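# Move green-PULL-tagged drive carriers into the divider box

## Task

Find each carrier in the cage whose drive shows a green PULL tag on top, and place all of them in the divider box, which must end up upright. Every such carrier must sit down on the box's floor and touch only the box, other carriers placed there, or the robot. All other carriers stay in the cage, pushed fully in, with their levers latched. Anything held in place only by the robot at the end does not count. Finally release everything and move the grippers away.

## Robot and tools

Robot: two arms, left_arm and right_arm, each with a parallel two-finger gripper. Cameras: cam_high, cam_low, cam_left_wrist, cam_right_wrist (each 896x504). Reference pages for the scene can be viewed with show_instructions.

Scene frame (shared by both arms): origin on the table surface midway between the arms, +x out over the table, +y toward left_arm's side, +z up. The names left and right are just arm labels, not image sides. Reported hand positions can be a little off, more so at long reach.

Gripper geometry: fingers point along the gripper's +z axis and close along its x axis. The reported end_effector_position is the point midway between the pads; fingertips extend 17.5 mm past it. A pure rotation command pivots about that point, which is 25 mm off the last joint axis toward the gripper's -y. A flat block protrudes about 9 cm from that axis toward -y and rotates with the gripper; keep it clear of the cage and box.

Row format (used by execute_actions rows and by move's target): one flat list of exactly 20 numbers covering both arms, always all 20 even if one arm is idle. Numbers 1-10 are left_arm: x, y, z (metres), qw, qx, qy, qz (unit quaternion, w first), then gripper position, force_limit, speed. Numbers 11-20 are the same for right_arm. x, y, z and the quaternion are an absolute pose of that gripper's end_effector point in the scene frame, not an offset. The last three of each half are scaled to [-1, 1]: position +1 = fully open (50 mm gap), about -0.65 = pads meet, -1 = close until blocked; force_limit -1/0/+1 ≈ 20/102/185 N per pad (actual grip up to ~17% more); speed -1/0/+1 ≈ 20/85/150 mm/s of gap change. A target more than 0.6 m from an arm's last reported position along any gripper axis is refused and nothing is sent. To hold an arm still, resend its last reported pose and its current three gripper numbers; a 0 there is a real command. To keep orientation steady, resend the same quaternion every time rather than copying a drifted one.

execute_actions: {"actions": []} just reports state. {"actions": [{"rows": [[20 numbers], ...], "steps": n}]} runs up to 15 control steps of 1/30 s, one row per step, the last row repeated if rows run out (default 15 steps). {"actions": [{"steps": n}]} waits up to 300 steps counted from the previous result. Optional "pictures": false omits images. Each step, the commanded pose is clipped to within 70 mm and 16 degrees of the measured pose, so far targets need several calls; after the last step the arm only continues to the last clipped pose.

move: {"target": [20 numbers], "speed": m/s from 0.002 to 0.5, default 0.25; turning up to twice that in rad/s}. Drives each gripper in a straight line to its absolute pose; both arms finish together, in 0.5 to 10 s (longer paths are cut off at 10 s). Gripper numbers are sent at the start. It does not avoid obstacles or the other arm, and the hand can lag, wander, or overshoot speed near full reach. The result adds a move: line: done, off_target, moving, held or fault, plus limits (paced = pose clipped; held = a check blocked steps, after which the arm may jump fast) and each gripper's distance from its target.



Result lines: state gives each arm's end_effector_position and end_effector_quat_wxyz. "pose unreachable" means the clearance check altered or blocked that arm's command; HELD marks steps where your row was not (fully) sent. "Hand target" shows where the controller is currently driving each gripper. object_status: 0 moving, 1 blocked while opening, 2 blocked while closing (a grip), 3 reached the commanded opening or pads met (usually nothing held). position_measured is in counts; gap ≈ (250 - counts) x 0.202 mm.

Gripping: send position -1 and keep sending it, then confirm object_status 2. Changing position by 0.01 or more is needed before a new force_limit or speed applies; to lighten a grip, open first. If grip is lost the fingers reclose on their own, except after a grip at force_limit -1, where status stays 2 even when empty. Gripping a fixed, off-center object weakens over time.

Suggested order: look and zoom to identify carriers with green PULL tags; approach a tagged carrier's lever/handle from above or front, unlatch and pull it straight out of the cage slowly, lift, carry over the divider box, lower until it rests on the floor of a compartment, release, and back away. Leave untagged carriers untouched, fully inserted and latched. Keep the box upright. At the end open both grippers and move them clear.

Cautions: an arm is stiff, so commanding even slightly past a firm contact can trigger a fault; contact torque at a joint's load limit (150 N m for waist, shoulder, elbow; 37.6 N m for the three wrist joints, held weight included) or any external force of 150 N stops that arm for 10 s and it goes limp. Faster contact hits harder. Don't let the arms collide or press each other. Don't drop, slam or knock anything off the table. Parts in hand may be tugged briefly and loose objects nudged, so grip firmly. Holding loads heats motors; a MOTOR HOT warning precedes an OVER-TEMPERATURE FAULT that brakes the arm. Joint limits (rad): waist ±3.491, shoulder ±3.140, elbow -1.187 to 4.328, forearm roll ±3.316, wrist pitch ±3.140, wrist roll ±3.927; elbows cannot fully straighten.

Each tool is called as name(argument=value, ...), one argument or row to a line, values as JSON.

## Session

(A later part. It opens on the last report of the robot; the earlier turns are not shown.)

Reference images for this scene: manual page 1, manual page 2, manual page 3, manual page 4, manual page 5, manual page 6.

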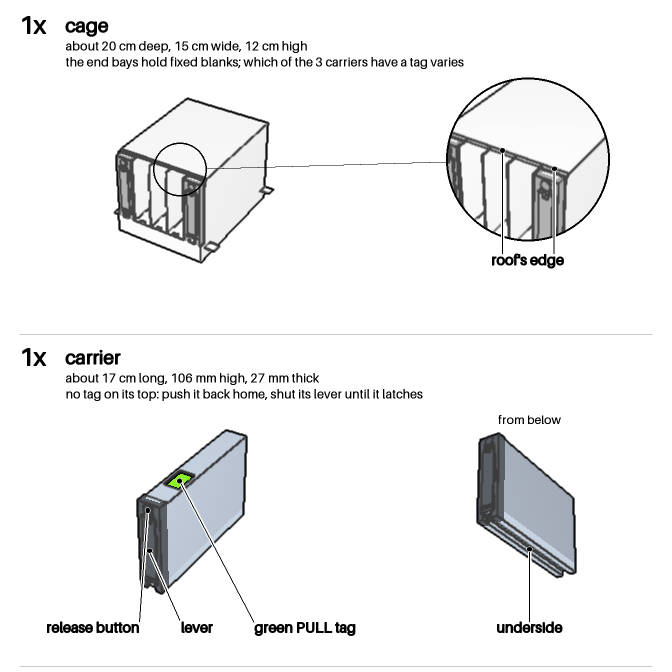

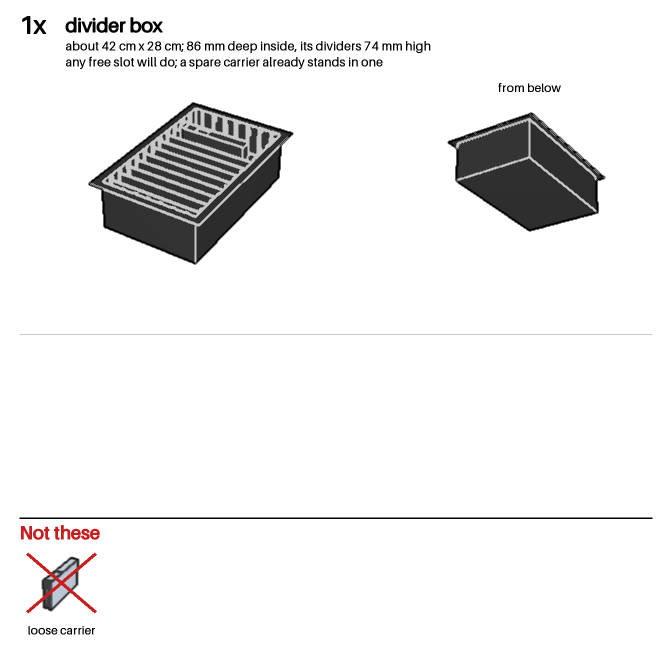

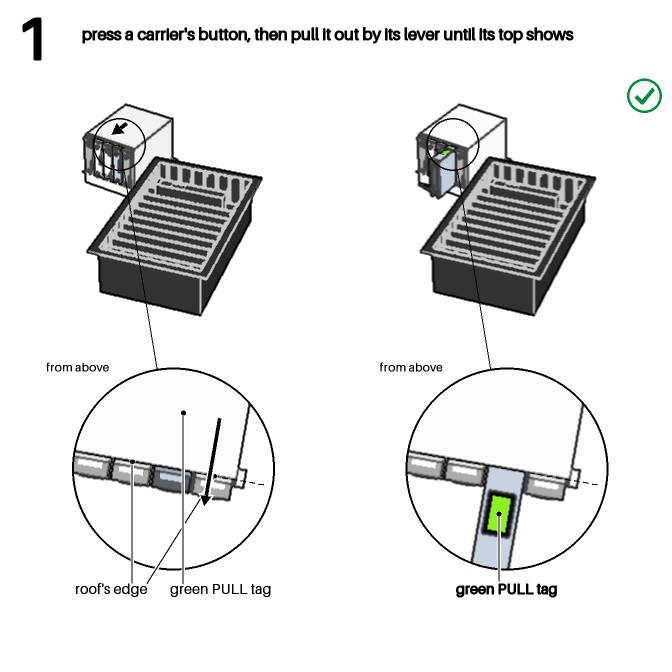

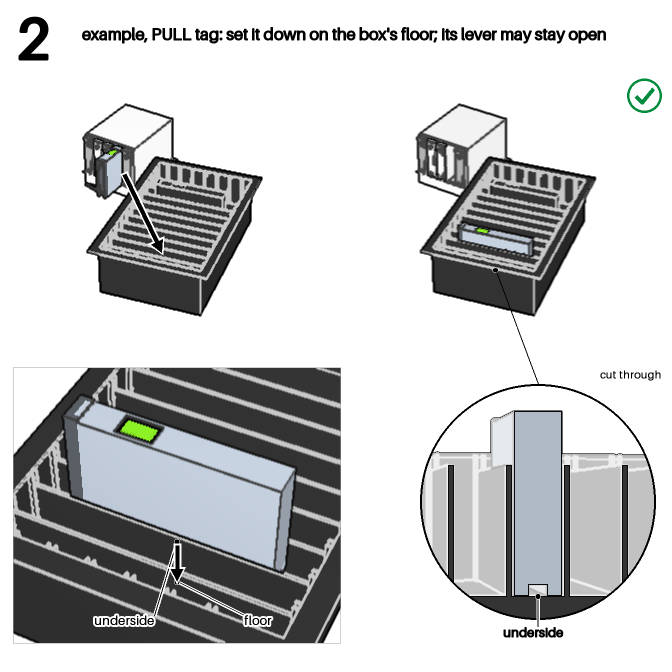

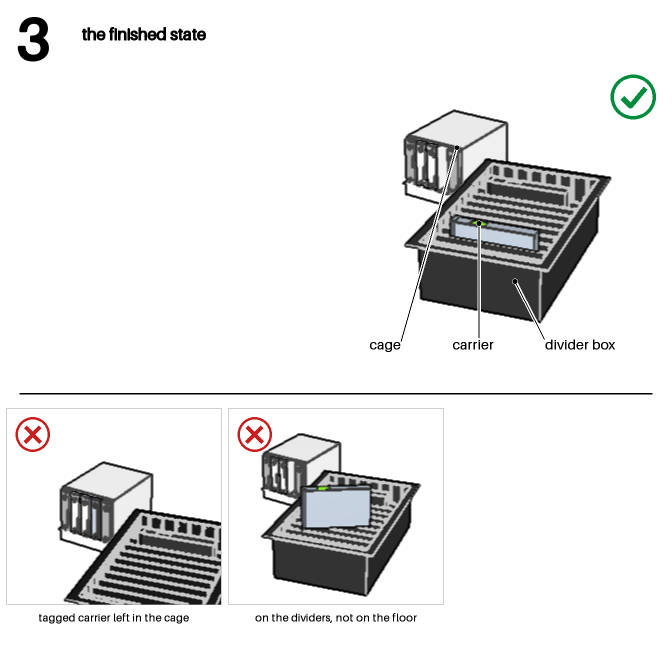

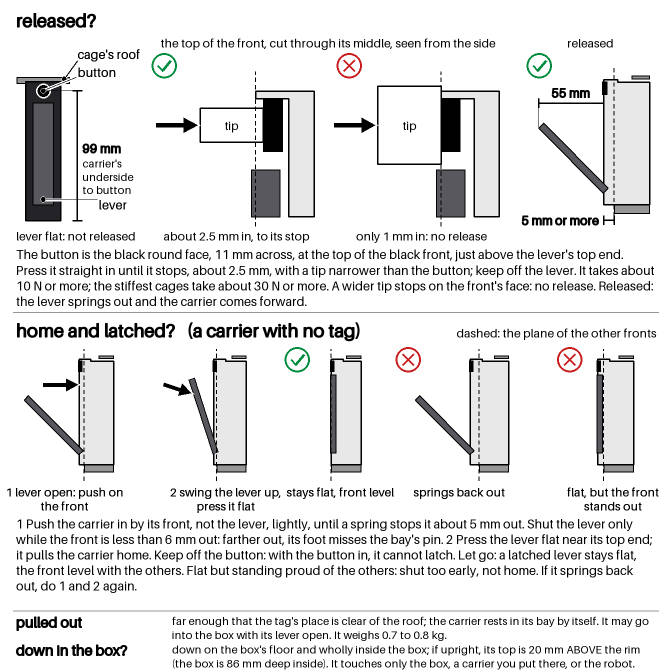

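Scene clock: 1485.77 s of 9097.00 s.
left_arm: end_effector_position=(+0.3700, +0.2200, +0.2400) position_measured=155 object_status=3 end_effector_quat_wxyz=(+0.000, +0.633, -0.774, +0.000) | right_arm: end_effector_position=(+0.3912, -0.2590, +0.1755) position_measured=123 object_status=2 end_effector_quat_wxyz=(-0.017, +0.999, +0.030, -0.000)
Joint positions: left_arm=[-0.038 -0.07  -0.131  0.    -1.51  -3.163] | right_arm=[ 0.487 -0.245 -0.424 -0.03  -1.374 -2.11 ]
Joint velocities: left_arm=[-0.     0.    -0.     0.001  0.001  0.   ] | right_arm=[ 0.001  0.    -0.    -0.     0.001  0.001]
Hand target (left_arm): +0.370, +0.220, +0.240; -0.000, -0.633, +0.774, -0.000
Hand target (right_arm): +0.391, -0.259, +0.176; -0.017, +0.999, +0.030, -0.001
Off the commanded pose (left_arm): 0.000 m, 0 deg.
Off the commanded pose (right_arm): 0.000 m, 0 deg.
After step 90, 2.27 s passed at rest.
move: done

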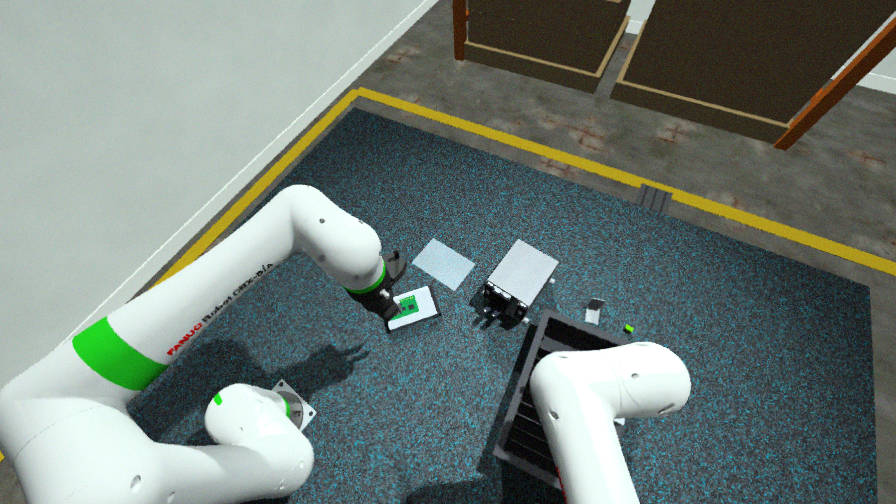

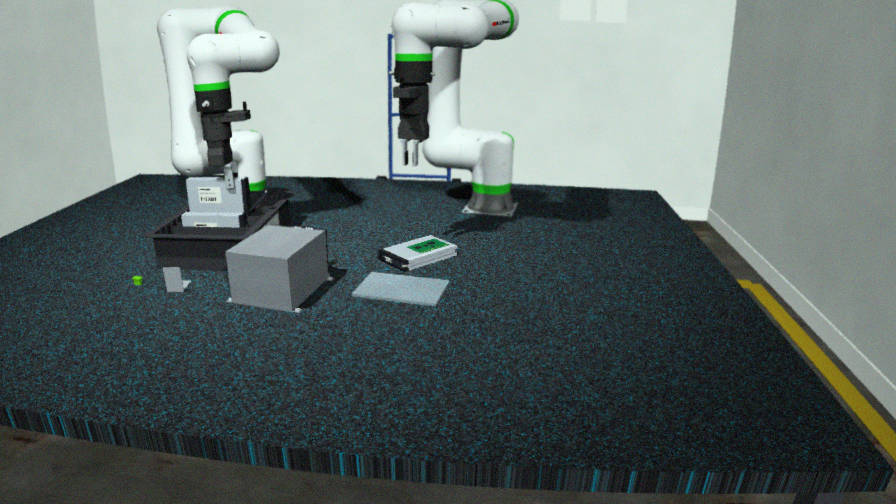

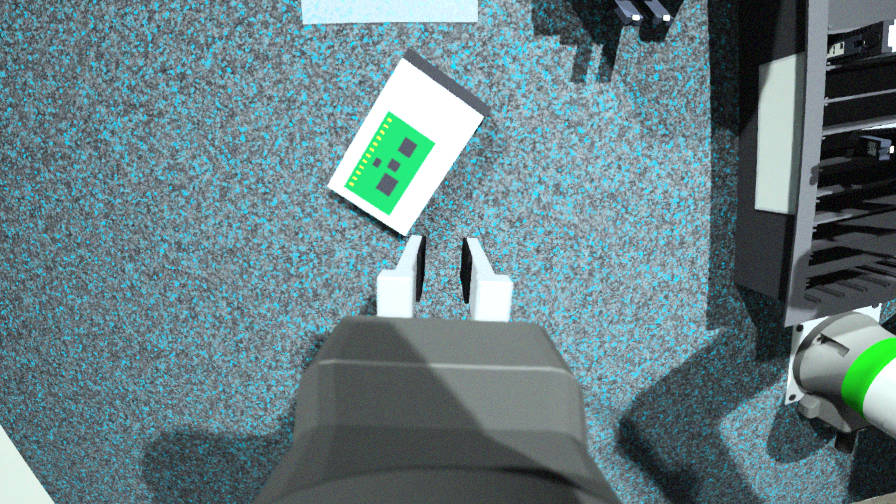

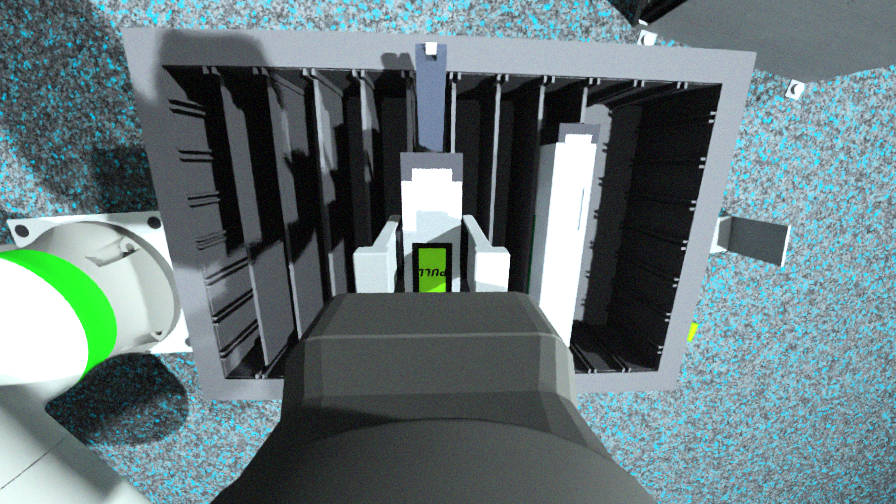

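move(
  target=[0.37,0.22,0.24,0,0.6327,-0.7744,0,-0.02,0,0.5,0.3912,-0.259,0.173,-0.0174,0.9994,0.0297,-0.0005,-0.97,0.4,-0.3],
  speed=0.004,
)

zoom_image(
  camera="cam_right_wrist",
  region=[660,40,780,130],
)

Scene clock: 1490.03 s of 9097.00 s.
left_arm: end_effector_position=(+0.3700, +0.2200, +0.2400) position_measured=155 object_status=3 end_effector_quat_wxyz=(+0.000, +0.633, -0.774, +0.000) | right_arm: end_effector_position=(+0.3912, -0.2590, +0.1730) position_measured=123 object_status=2 end_effector_quat_wxyz=(-0.017, +0.999, +0.030, -0.001)
Joint positions: left_arm=[-0.038 -0.07  -0.131  0.    -1.51  -3.163] | right_arm=[ 0.487 -0.244 -0.429 -0.03  -1.368 -2.11 ]
Joint velocities: left_arm=[-0.     0.     0.    -0.001  0.001 -0.001] | right_arm=[ 0.001  0.    -0.    -0.     0.001  0.001]
Hand target (left_arm): +0.370, +0.220, +0.240; -0.000, -0.633, +0.774, -0.000
Hand target (right_arm): +0.391, -0.259, +0.173; -0.017, +0.999, +0.030, -0.001
Off the commanded pose (left_arm): 0.000 m, 0 deg.
Off the commanded pose (right_arm): 0.000 m, 0 deg.
After step 90, 0.43 s passed at rest.
move: done

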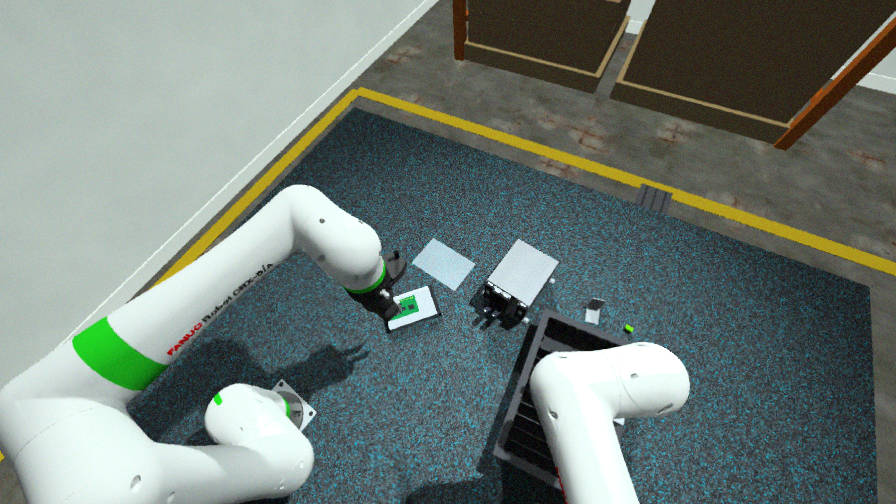

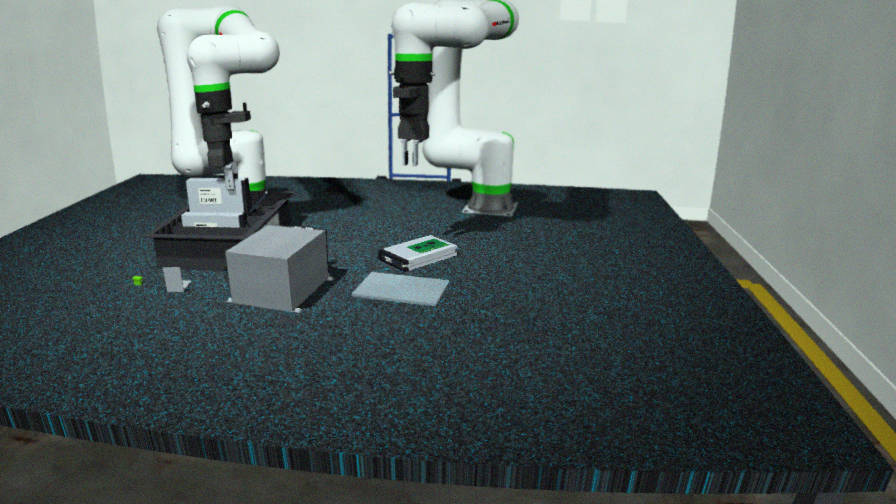

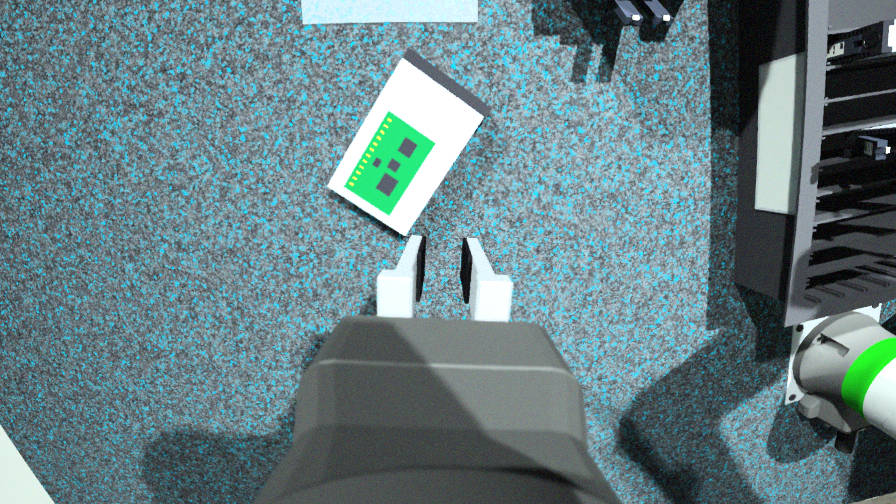

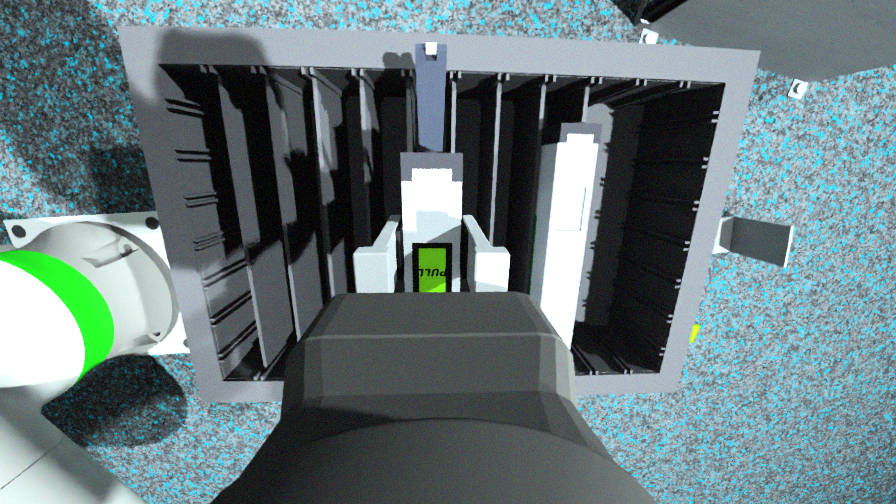

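Region (660, 40, 780, 130) of cam_right_wrist's 896x504 image, scaled by 4.200, with more detail than that image has; it fills the top 378 rows of this view, and the rest is white.

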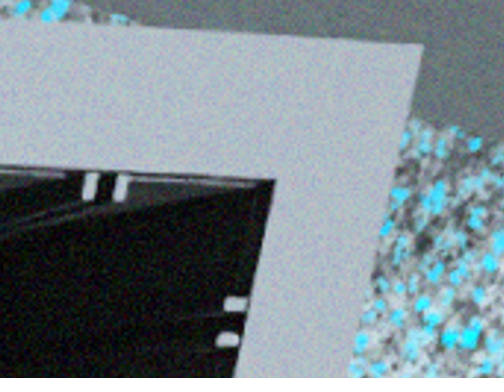

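execute_actions(
  actions=[],
)

Scene clock: 1511.30 s of 9097.00 s.
left_arm: end_effector_position=(+0.3700, +0.2200, +0.2400) position_measured=155 object_status=3 end_effector_quat_wxyz=(+0.000, +0.633, -0.774, +0.000) | right_arm: end_effector_position=(+0.3912, -0.2590, +0.1730) position_measured=123 object_status=2 end_effector_quat_wxyz=(-0.017, +0.999, +0.030, -0.001)
Joint positions: left_arm=[-0.038 -0.07  -0.131  0.    -1.51  -3.163] | right_arm=[ 0.487 -0.244 -0.429 -0.03  -1.368 -2.11 ]
Joint velocities: left_arm=[ 0.002  0.    -0.     0.     0.001  0.001] | right_arm=[ 0.001  0.    -0.    -0.    -0.    -0.   ]
Hand target (left_arm): +0.370, +0.220, +0.240; -0.000, -0.633, +0.774, -0.000
Hand target (right_arm): +0.391, -0.259, +0.173; -0.017, +0.999, +0.030, -0.001
Off the commanded pose (left_arm): 0.000 m, 0 deg.
Off the commanded pose (right_arm): 0.000 m, 0 deg.
Steps of this call (steps 1 to 90: nothing new was sent; then 18.27 s passed at rest). Readings (end_effector_position | what the end effector reports):
1: left_arm (+0.3700, +0.2200, +0.2400) | right_arm (+0.3912, -0.2590, +0.1730) | left_arm position_measured=155 object_status=3 | right_arm position_measured=123 object_status=2
2: left_arm (+0.3700, +0.2200, +0.2400) | right_arm (+0.3912, -0.2590, +0.1730) | left_arm position_measured=155 object_status=3 | right_arm position_measured=123 object_status=2
4: left_arm (+0.3700, +0.2200, +0.2400) | right_arm (+0.3912, -0.2590, +0.1730) | left_arm position_measured=155 object_status=3 | right_arm position_measured=123 object_status=2
8: left_arm (+0.3700, +0.2200, +0.2400) | right_arm (+0.3912, -0.2590, +0.1730) | left_arm position_measured=155 object_status=3 | right_arm position_measured=123 object_status=2
90: the state above

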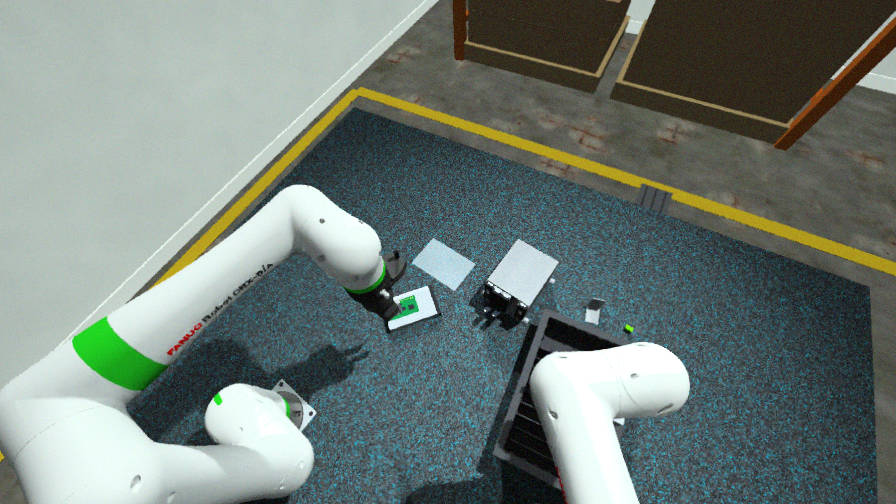

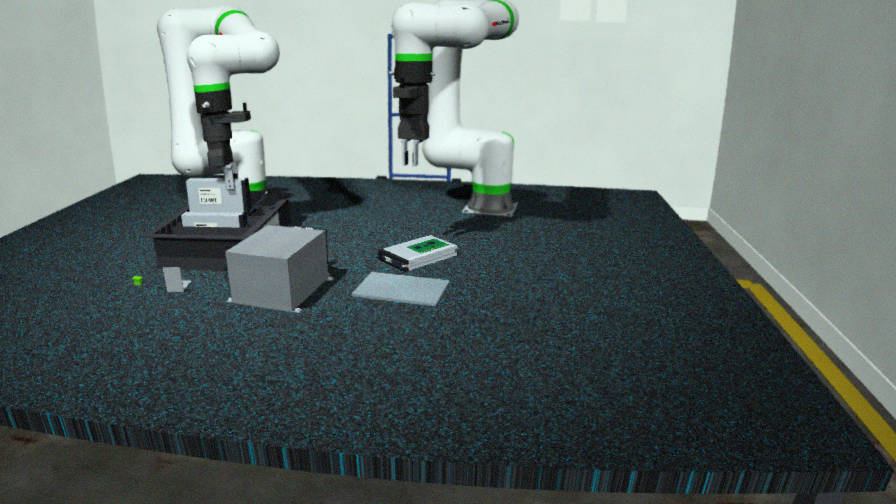

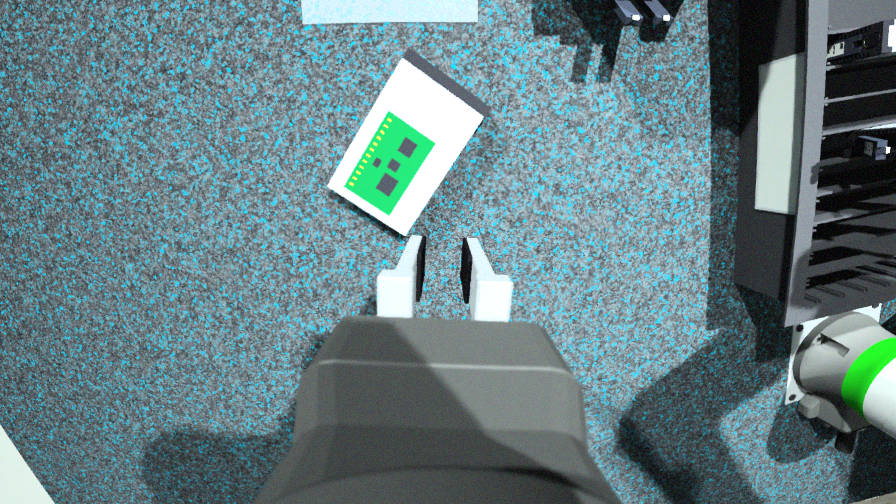

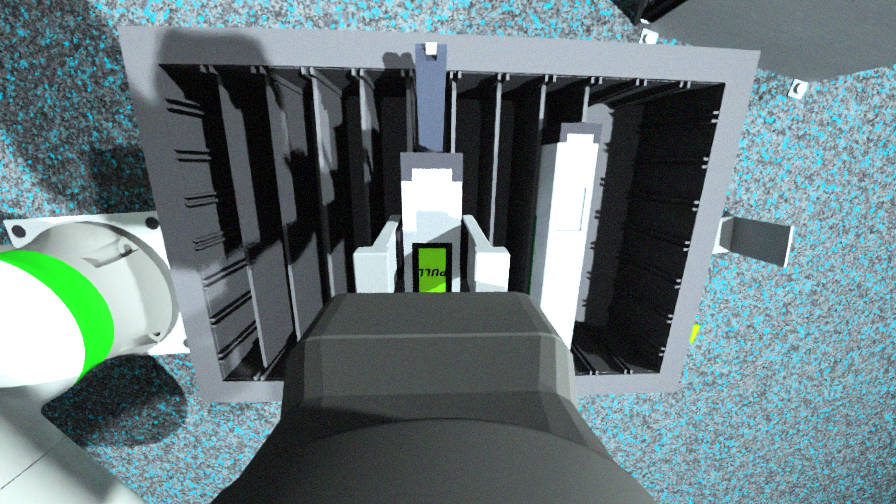

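move(
  target=[0.37,0.22,0.24,0,0.6327,-0.7744,0,-0.02,0,0.5, 0.3912,-0.259,0.168,-0.0174,0.9994,0.0297,-0.0005,-0.97,0.4,-0.3],
  speed=0.005,
)

zoom_image(
  camera="cam_right_wrist",
  region=[660,40,780,130],
)

Scene clock: 1517.63 s of 9097.00 s.
left_arm: end_effector_position=(+0.3700, +0.2200, +0.2400) position_measured=155 object_status=3 end_effector_quat_wxyz=(+0.000, +0.633, -0.774, -0.000) | right_arm: end_effector_position=(+0.3912, -0.2590, +0.1680) position_measured=123 object_status=2 end_effector_quat_wxyz=(-0.017, +0.999, +0.030, -0.001)
Joint positions: left_arm=[-0.038 -0.07  -0.131  0.    -1.51  -3.163] | right_arm=[ 0.487 -0.241 -0.438 -0.03  -1.355 -2.109]
Joint velocities: left_arm=[-0.002  0.    -0.001 -0.001 -0.     0.   ] | right_arm=[-0.001  0.    -0.001  0.     0.001 -0.   ]
Hand target (left_arm): +0.370, +0.220, +0.240; -0.000, -0.633, +0.774, -0.000
Hand target (right_arm): +0.391, -0.259, +0.168; -0.017, +0.999, +0.030, -0.001
Off the commanded pose (left_arm): 0.000 m, 0 deg.
Off the commanded pose (right_arm): 0.000 m, 0 deg.
After step 90, 2.10 s passed at rest.
move: done

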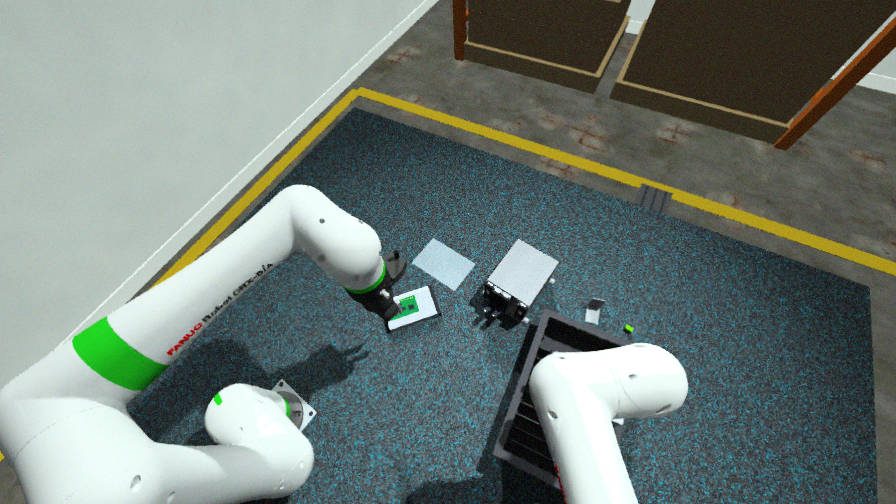

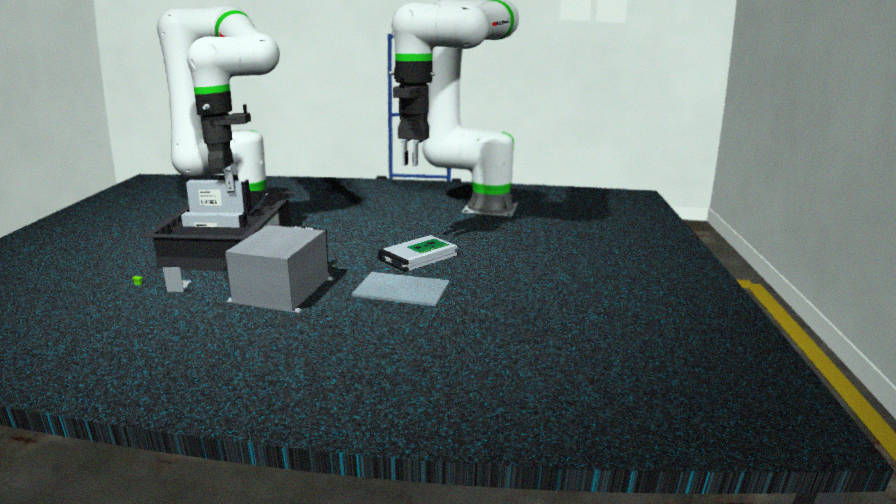

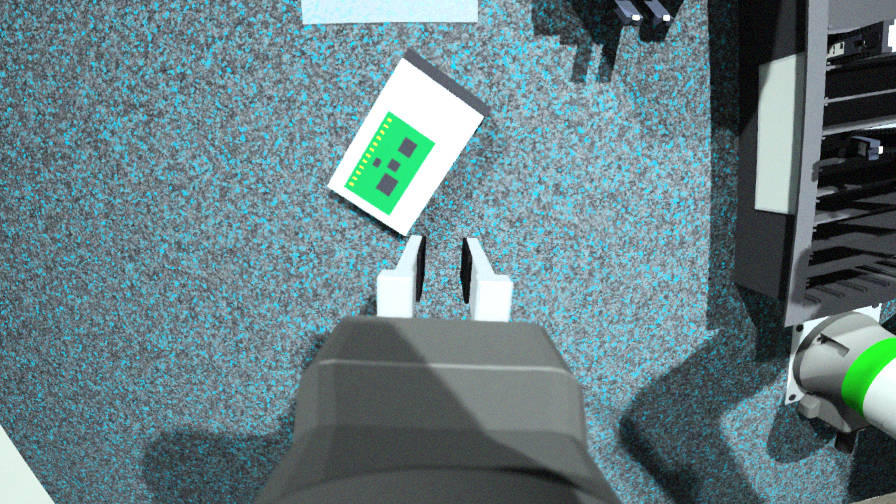

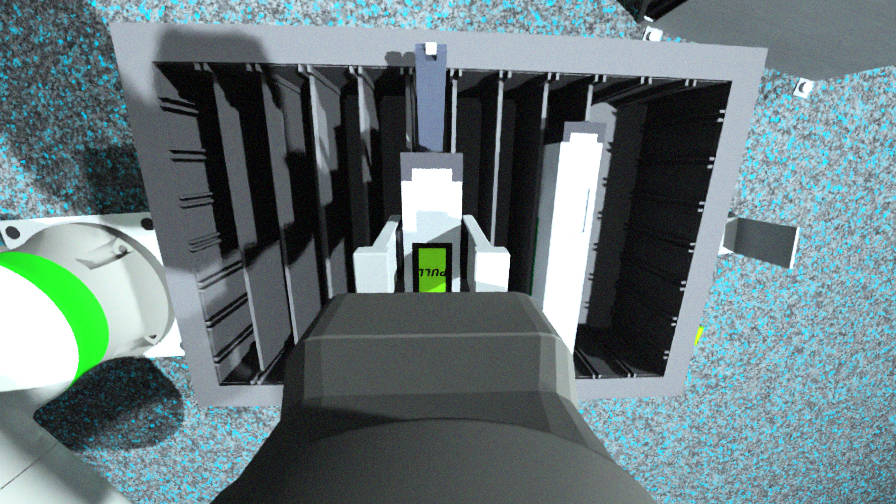

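Region (660, 40, 780, 130) of cam_right_wrist's 896x504 image, scaled by 4.200, with more detail than that image has; it fills the top 378 rows of this view, and the rest is white.

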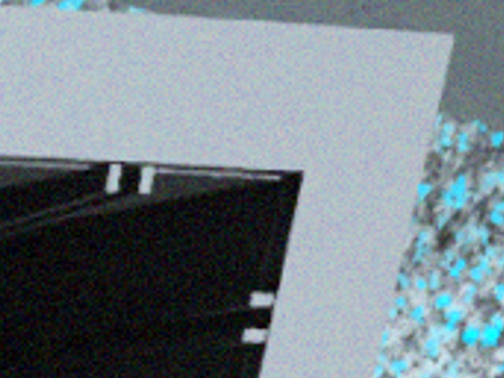

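move(
  target=[0.37,0.22,0.24,0,0.6327,-0.7744,0,-0.02,0,0.5, 0.3912,-0.259,0.1655,-0.0174,0.9994,0.0297,-0.0005,-0.97,0.4,-0.3],
  speed=0.004,
)

zoom_image(
  camera="cam_right_wrist",
  region=[660,40,780,130],
)

Scene clock: 1520.77 s of 9097.00 s.
left_arm: end_effector_position=(+0.3700, +0.2200, +0.2400) position_measured=155 object_status=3 end_effector_quat_wxyz=(+0.000, +0.633, -0.774, -0.000) | right_arm: end_effector_position=(+0.3912, -0.2590, +0.1655) position_measured=123 object_status=2 end_effector_quat_wxyz=(-0.017, +0.999, +0.030, -0.001)
Joint positions: left_arm=[-0.038 -0.07  -0.131  0.    -1.51  -3.163] | right_arm=[ 0.487 -0.24  -0.443 -0.031 -1.349 -2.109]
Joint velocities: left_arm=[ 0.002  0.     0.    -0.     0.001  0.   ] | right_arm=[ 0.     0.    -0.001 -0.     0.001  0.001]
Hand target (left_arm): +0.370, +0.220, +0.240; -0.000, -0.633, +0.774, -0.000
Hand target (right_arm): +0.391, -0.259, +0.166; -0.017, +0.999, +0.030, -0.001
Off the commanded pose (left_arm): 0.000 m, 0 deg.
Off the commanded pose (right_arm): 0.000 m, 0 deg.
move: done

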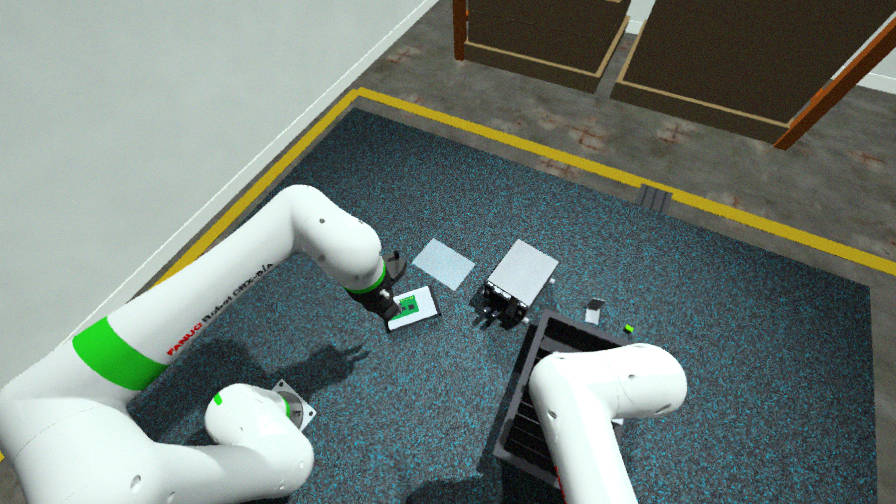

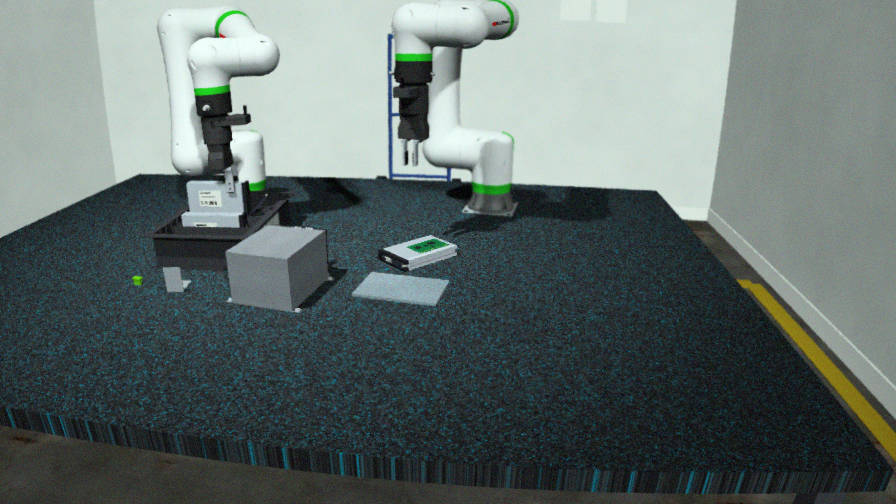

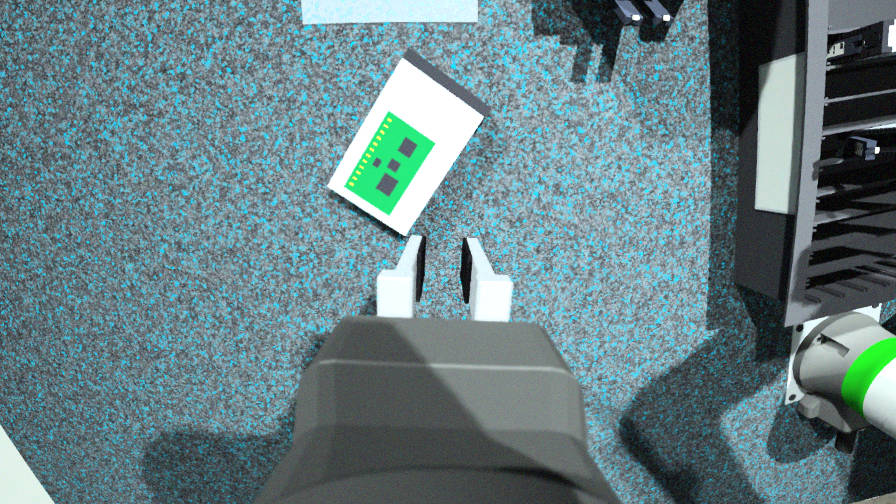

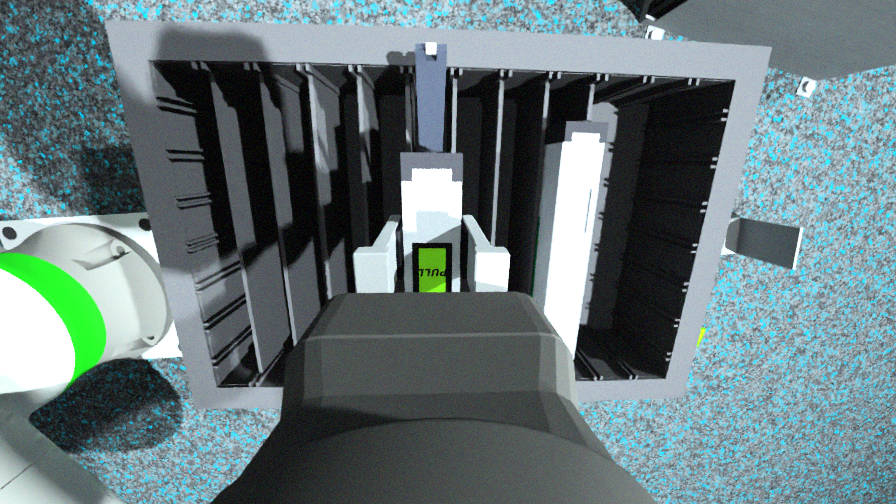

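Region (660, 40, 780, 130) of cam_right_wrist's 896x504 image, scaled by 4.200, with more detail than that image has; it fills the top 378 rows of this view, and the rest is white.

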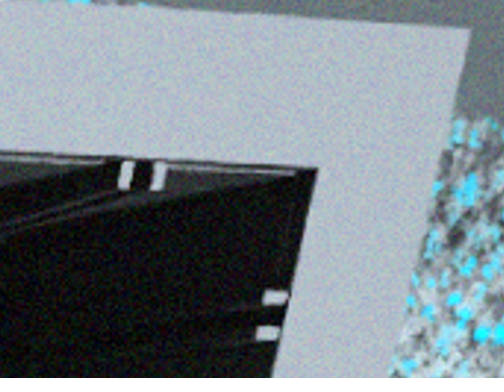

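move(
  target=[0.37,0.22,0.24,0,0.6327,-0.7744,0,-0.02,0,0.5, 0.3912,-0.259,0.1605,-0.0174,0.9994,0.0297,-0.0005,-0.97,0.4,-0.3],
  speed=0.004,
)

zoom_image(
  camera="cam_right_wrist",
  region=[680,30,800,120],
)

Scene clock: 1524.73 s of 9097.00 s.
left_arm: end_effector_position=(+0.3700, +0.2200, +0.2400) position_measured=155 object_status=3 end_effector_quat_wxyz=(+0.000, +0.633, -0.774, +0.000) | right_arm: end_effector_position=(+0.3912, -0.2590, +0.1605) position_measured=123 object_status=2 end_effector_quat_wxyz=(-0.017, +0.999, +0.030, -0.001)
Joint positions: left_arm=[-0.038 -0.07  -0.131  0.    -1.51  -3.163] | right_arm=[ 0.487 -0.237 -0.453 -0.031 -1.337 -2.109]
Joint velocities: left_arm=[ 0.001 -0.    -0.    -0.001  0.    -0.   ] | right_arm=[ 0.001  0.    -0.001 -0.     0.001 -0.   ]
Hand target (left_arm): +0.370, +0.220, +0.240; -0.000, -0.633, +0.774, -0.000
Hand target (right_arm): +0.391, -0.259, +0.161; -0.017, +0.999, +0.030, -0.001
Off the commanded pose (left_arm): 0.000 m, 0 deg.
Off the commanded pose (right_arm): 0.000 m, 0 deg.
move: done

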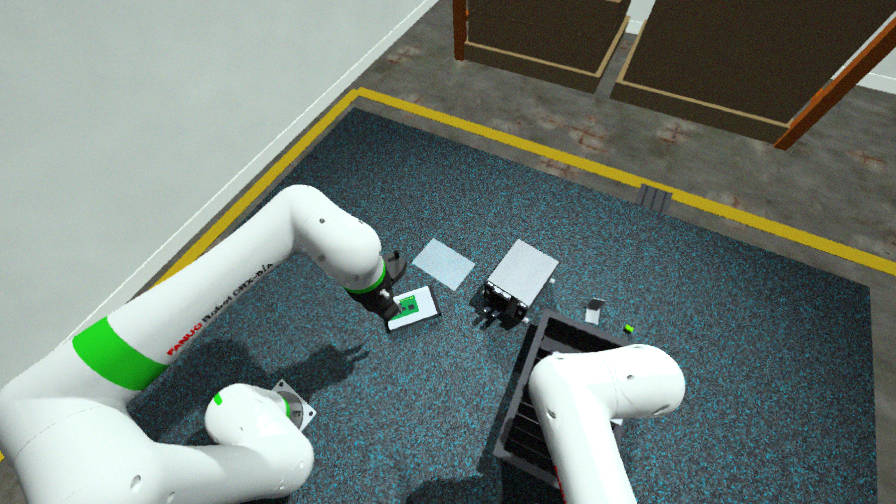

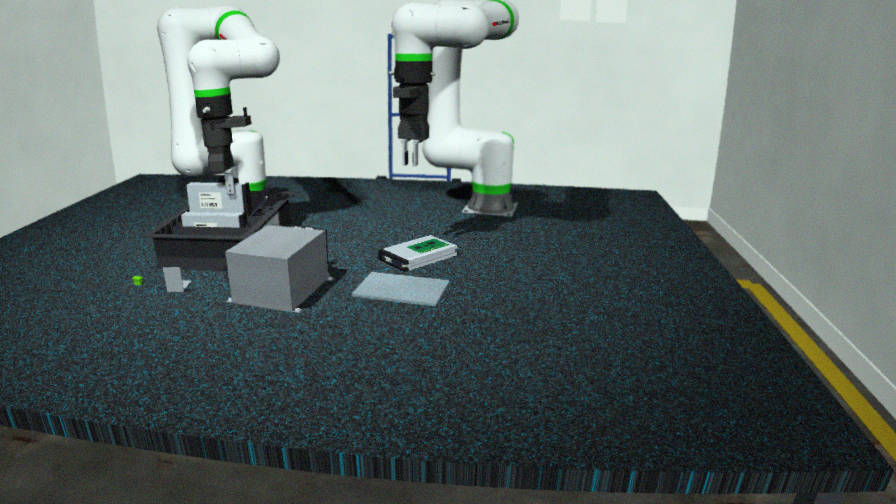

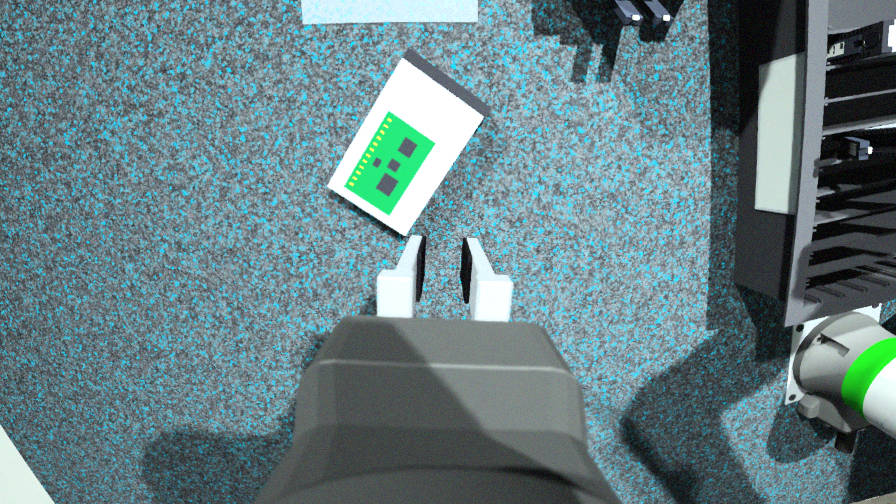

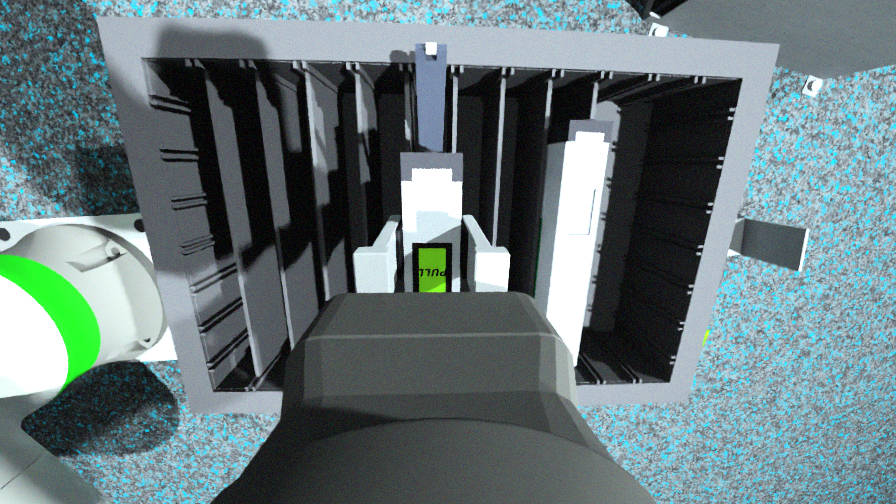

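Region (680, 30, 800, 120) of cam_right_wrist's 896x504 image, scaled by 4.200, with more detail than that image has; it fills the top 378 rows of this view, and the rest is white.

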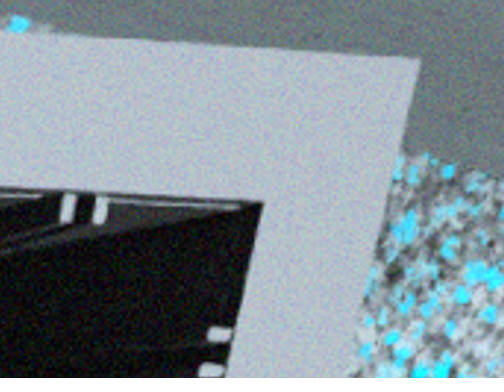

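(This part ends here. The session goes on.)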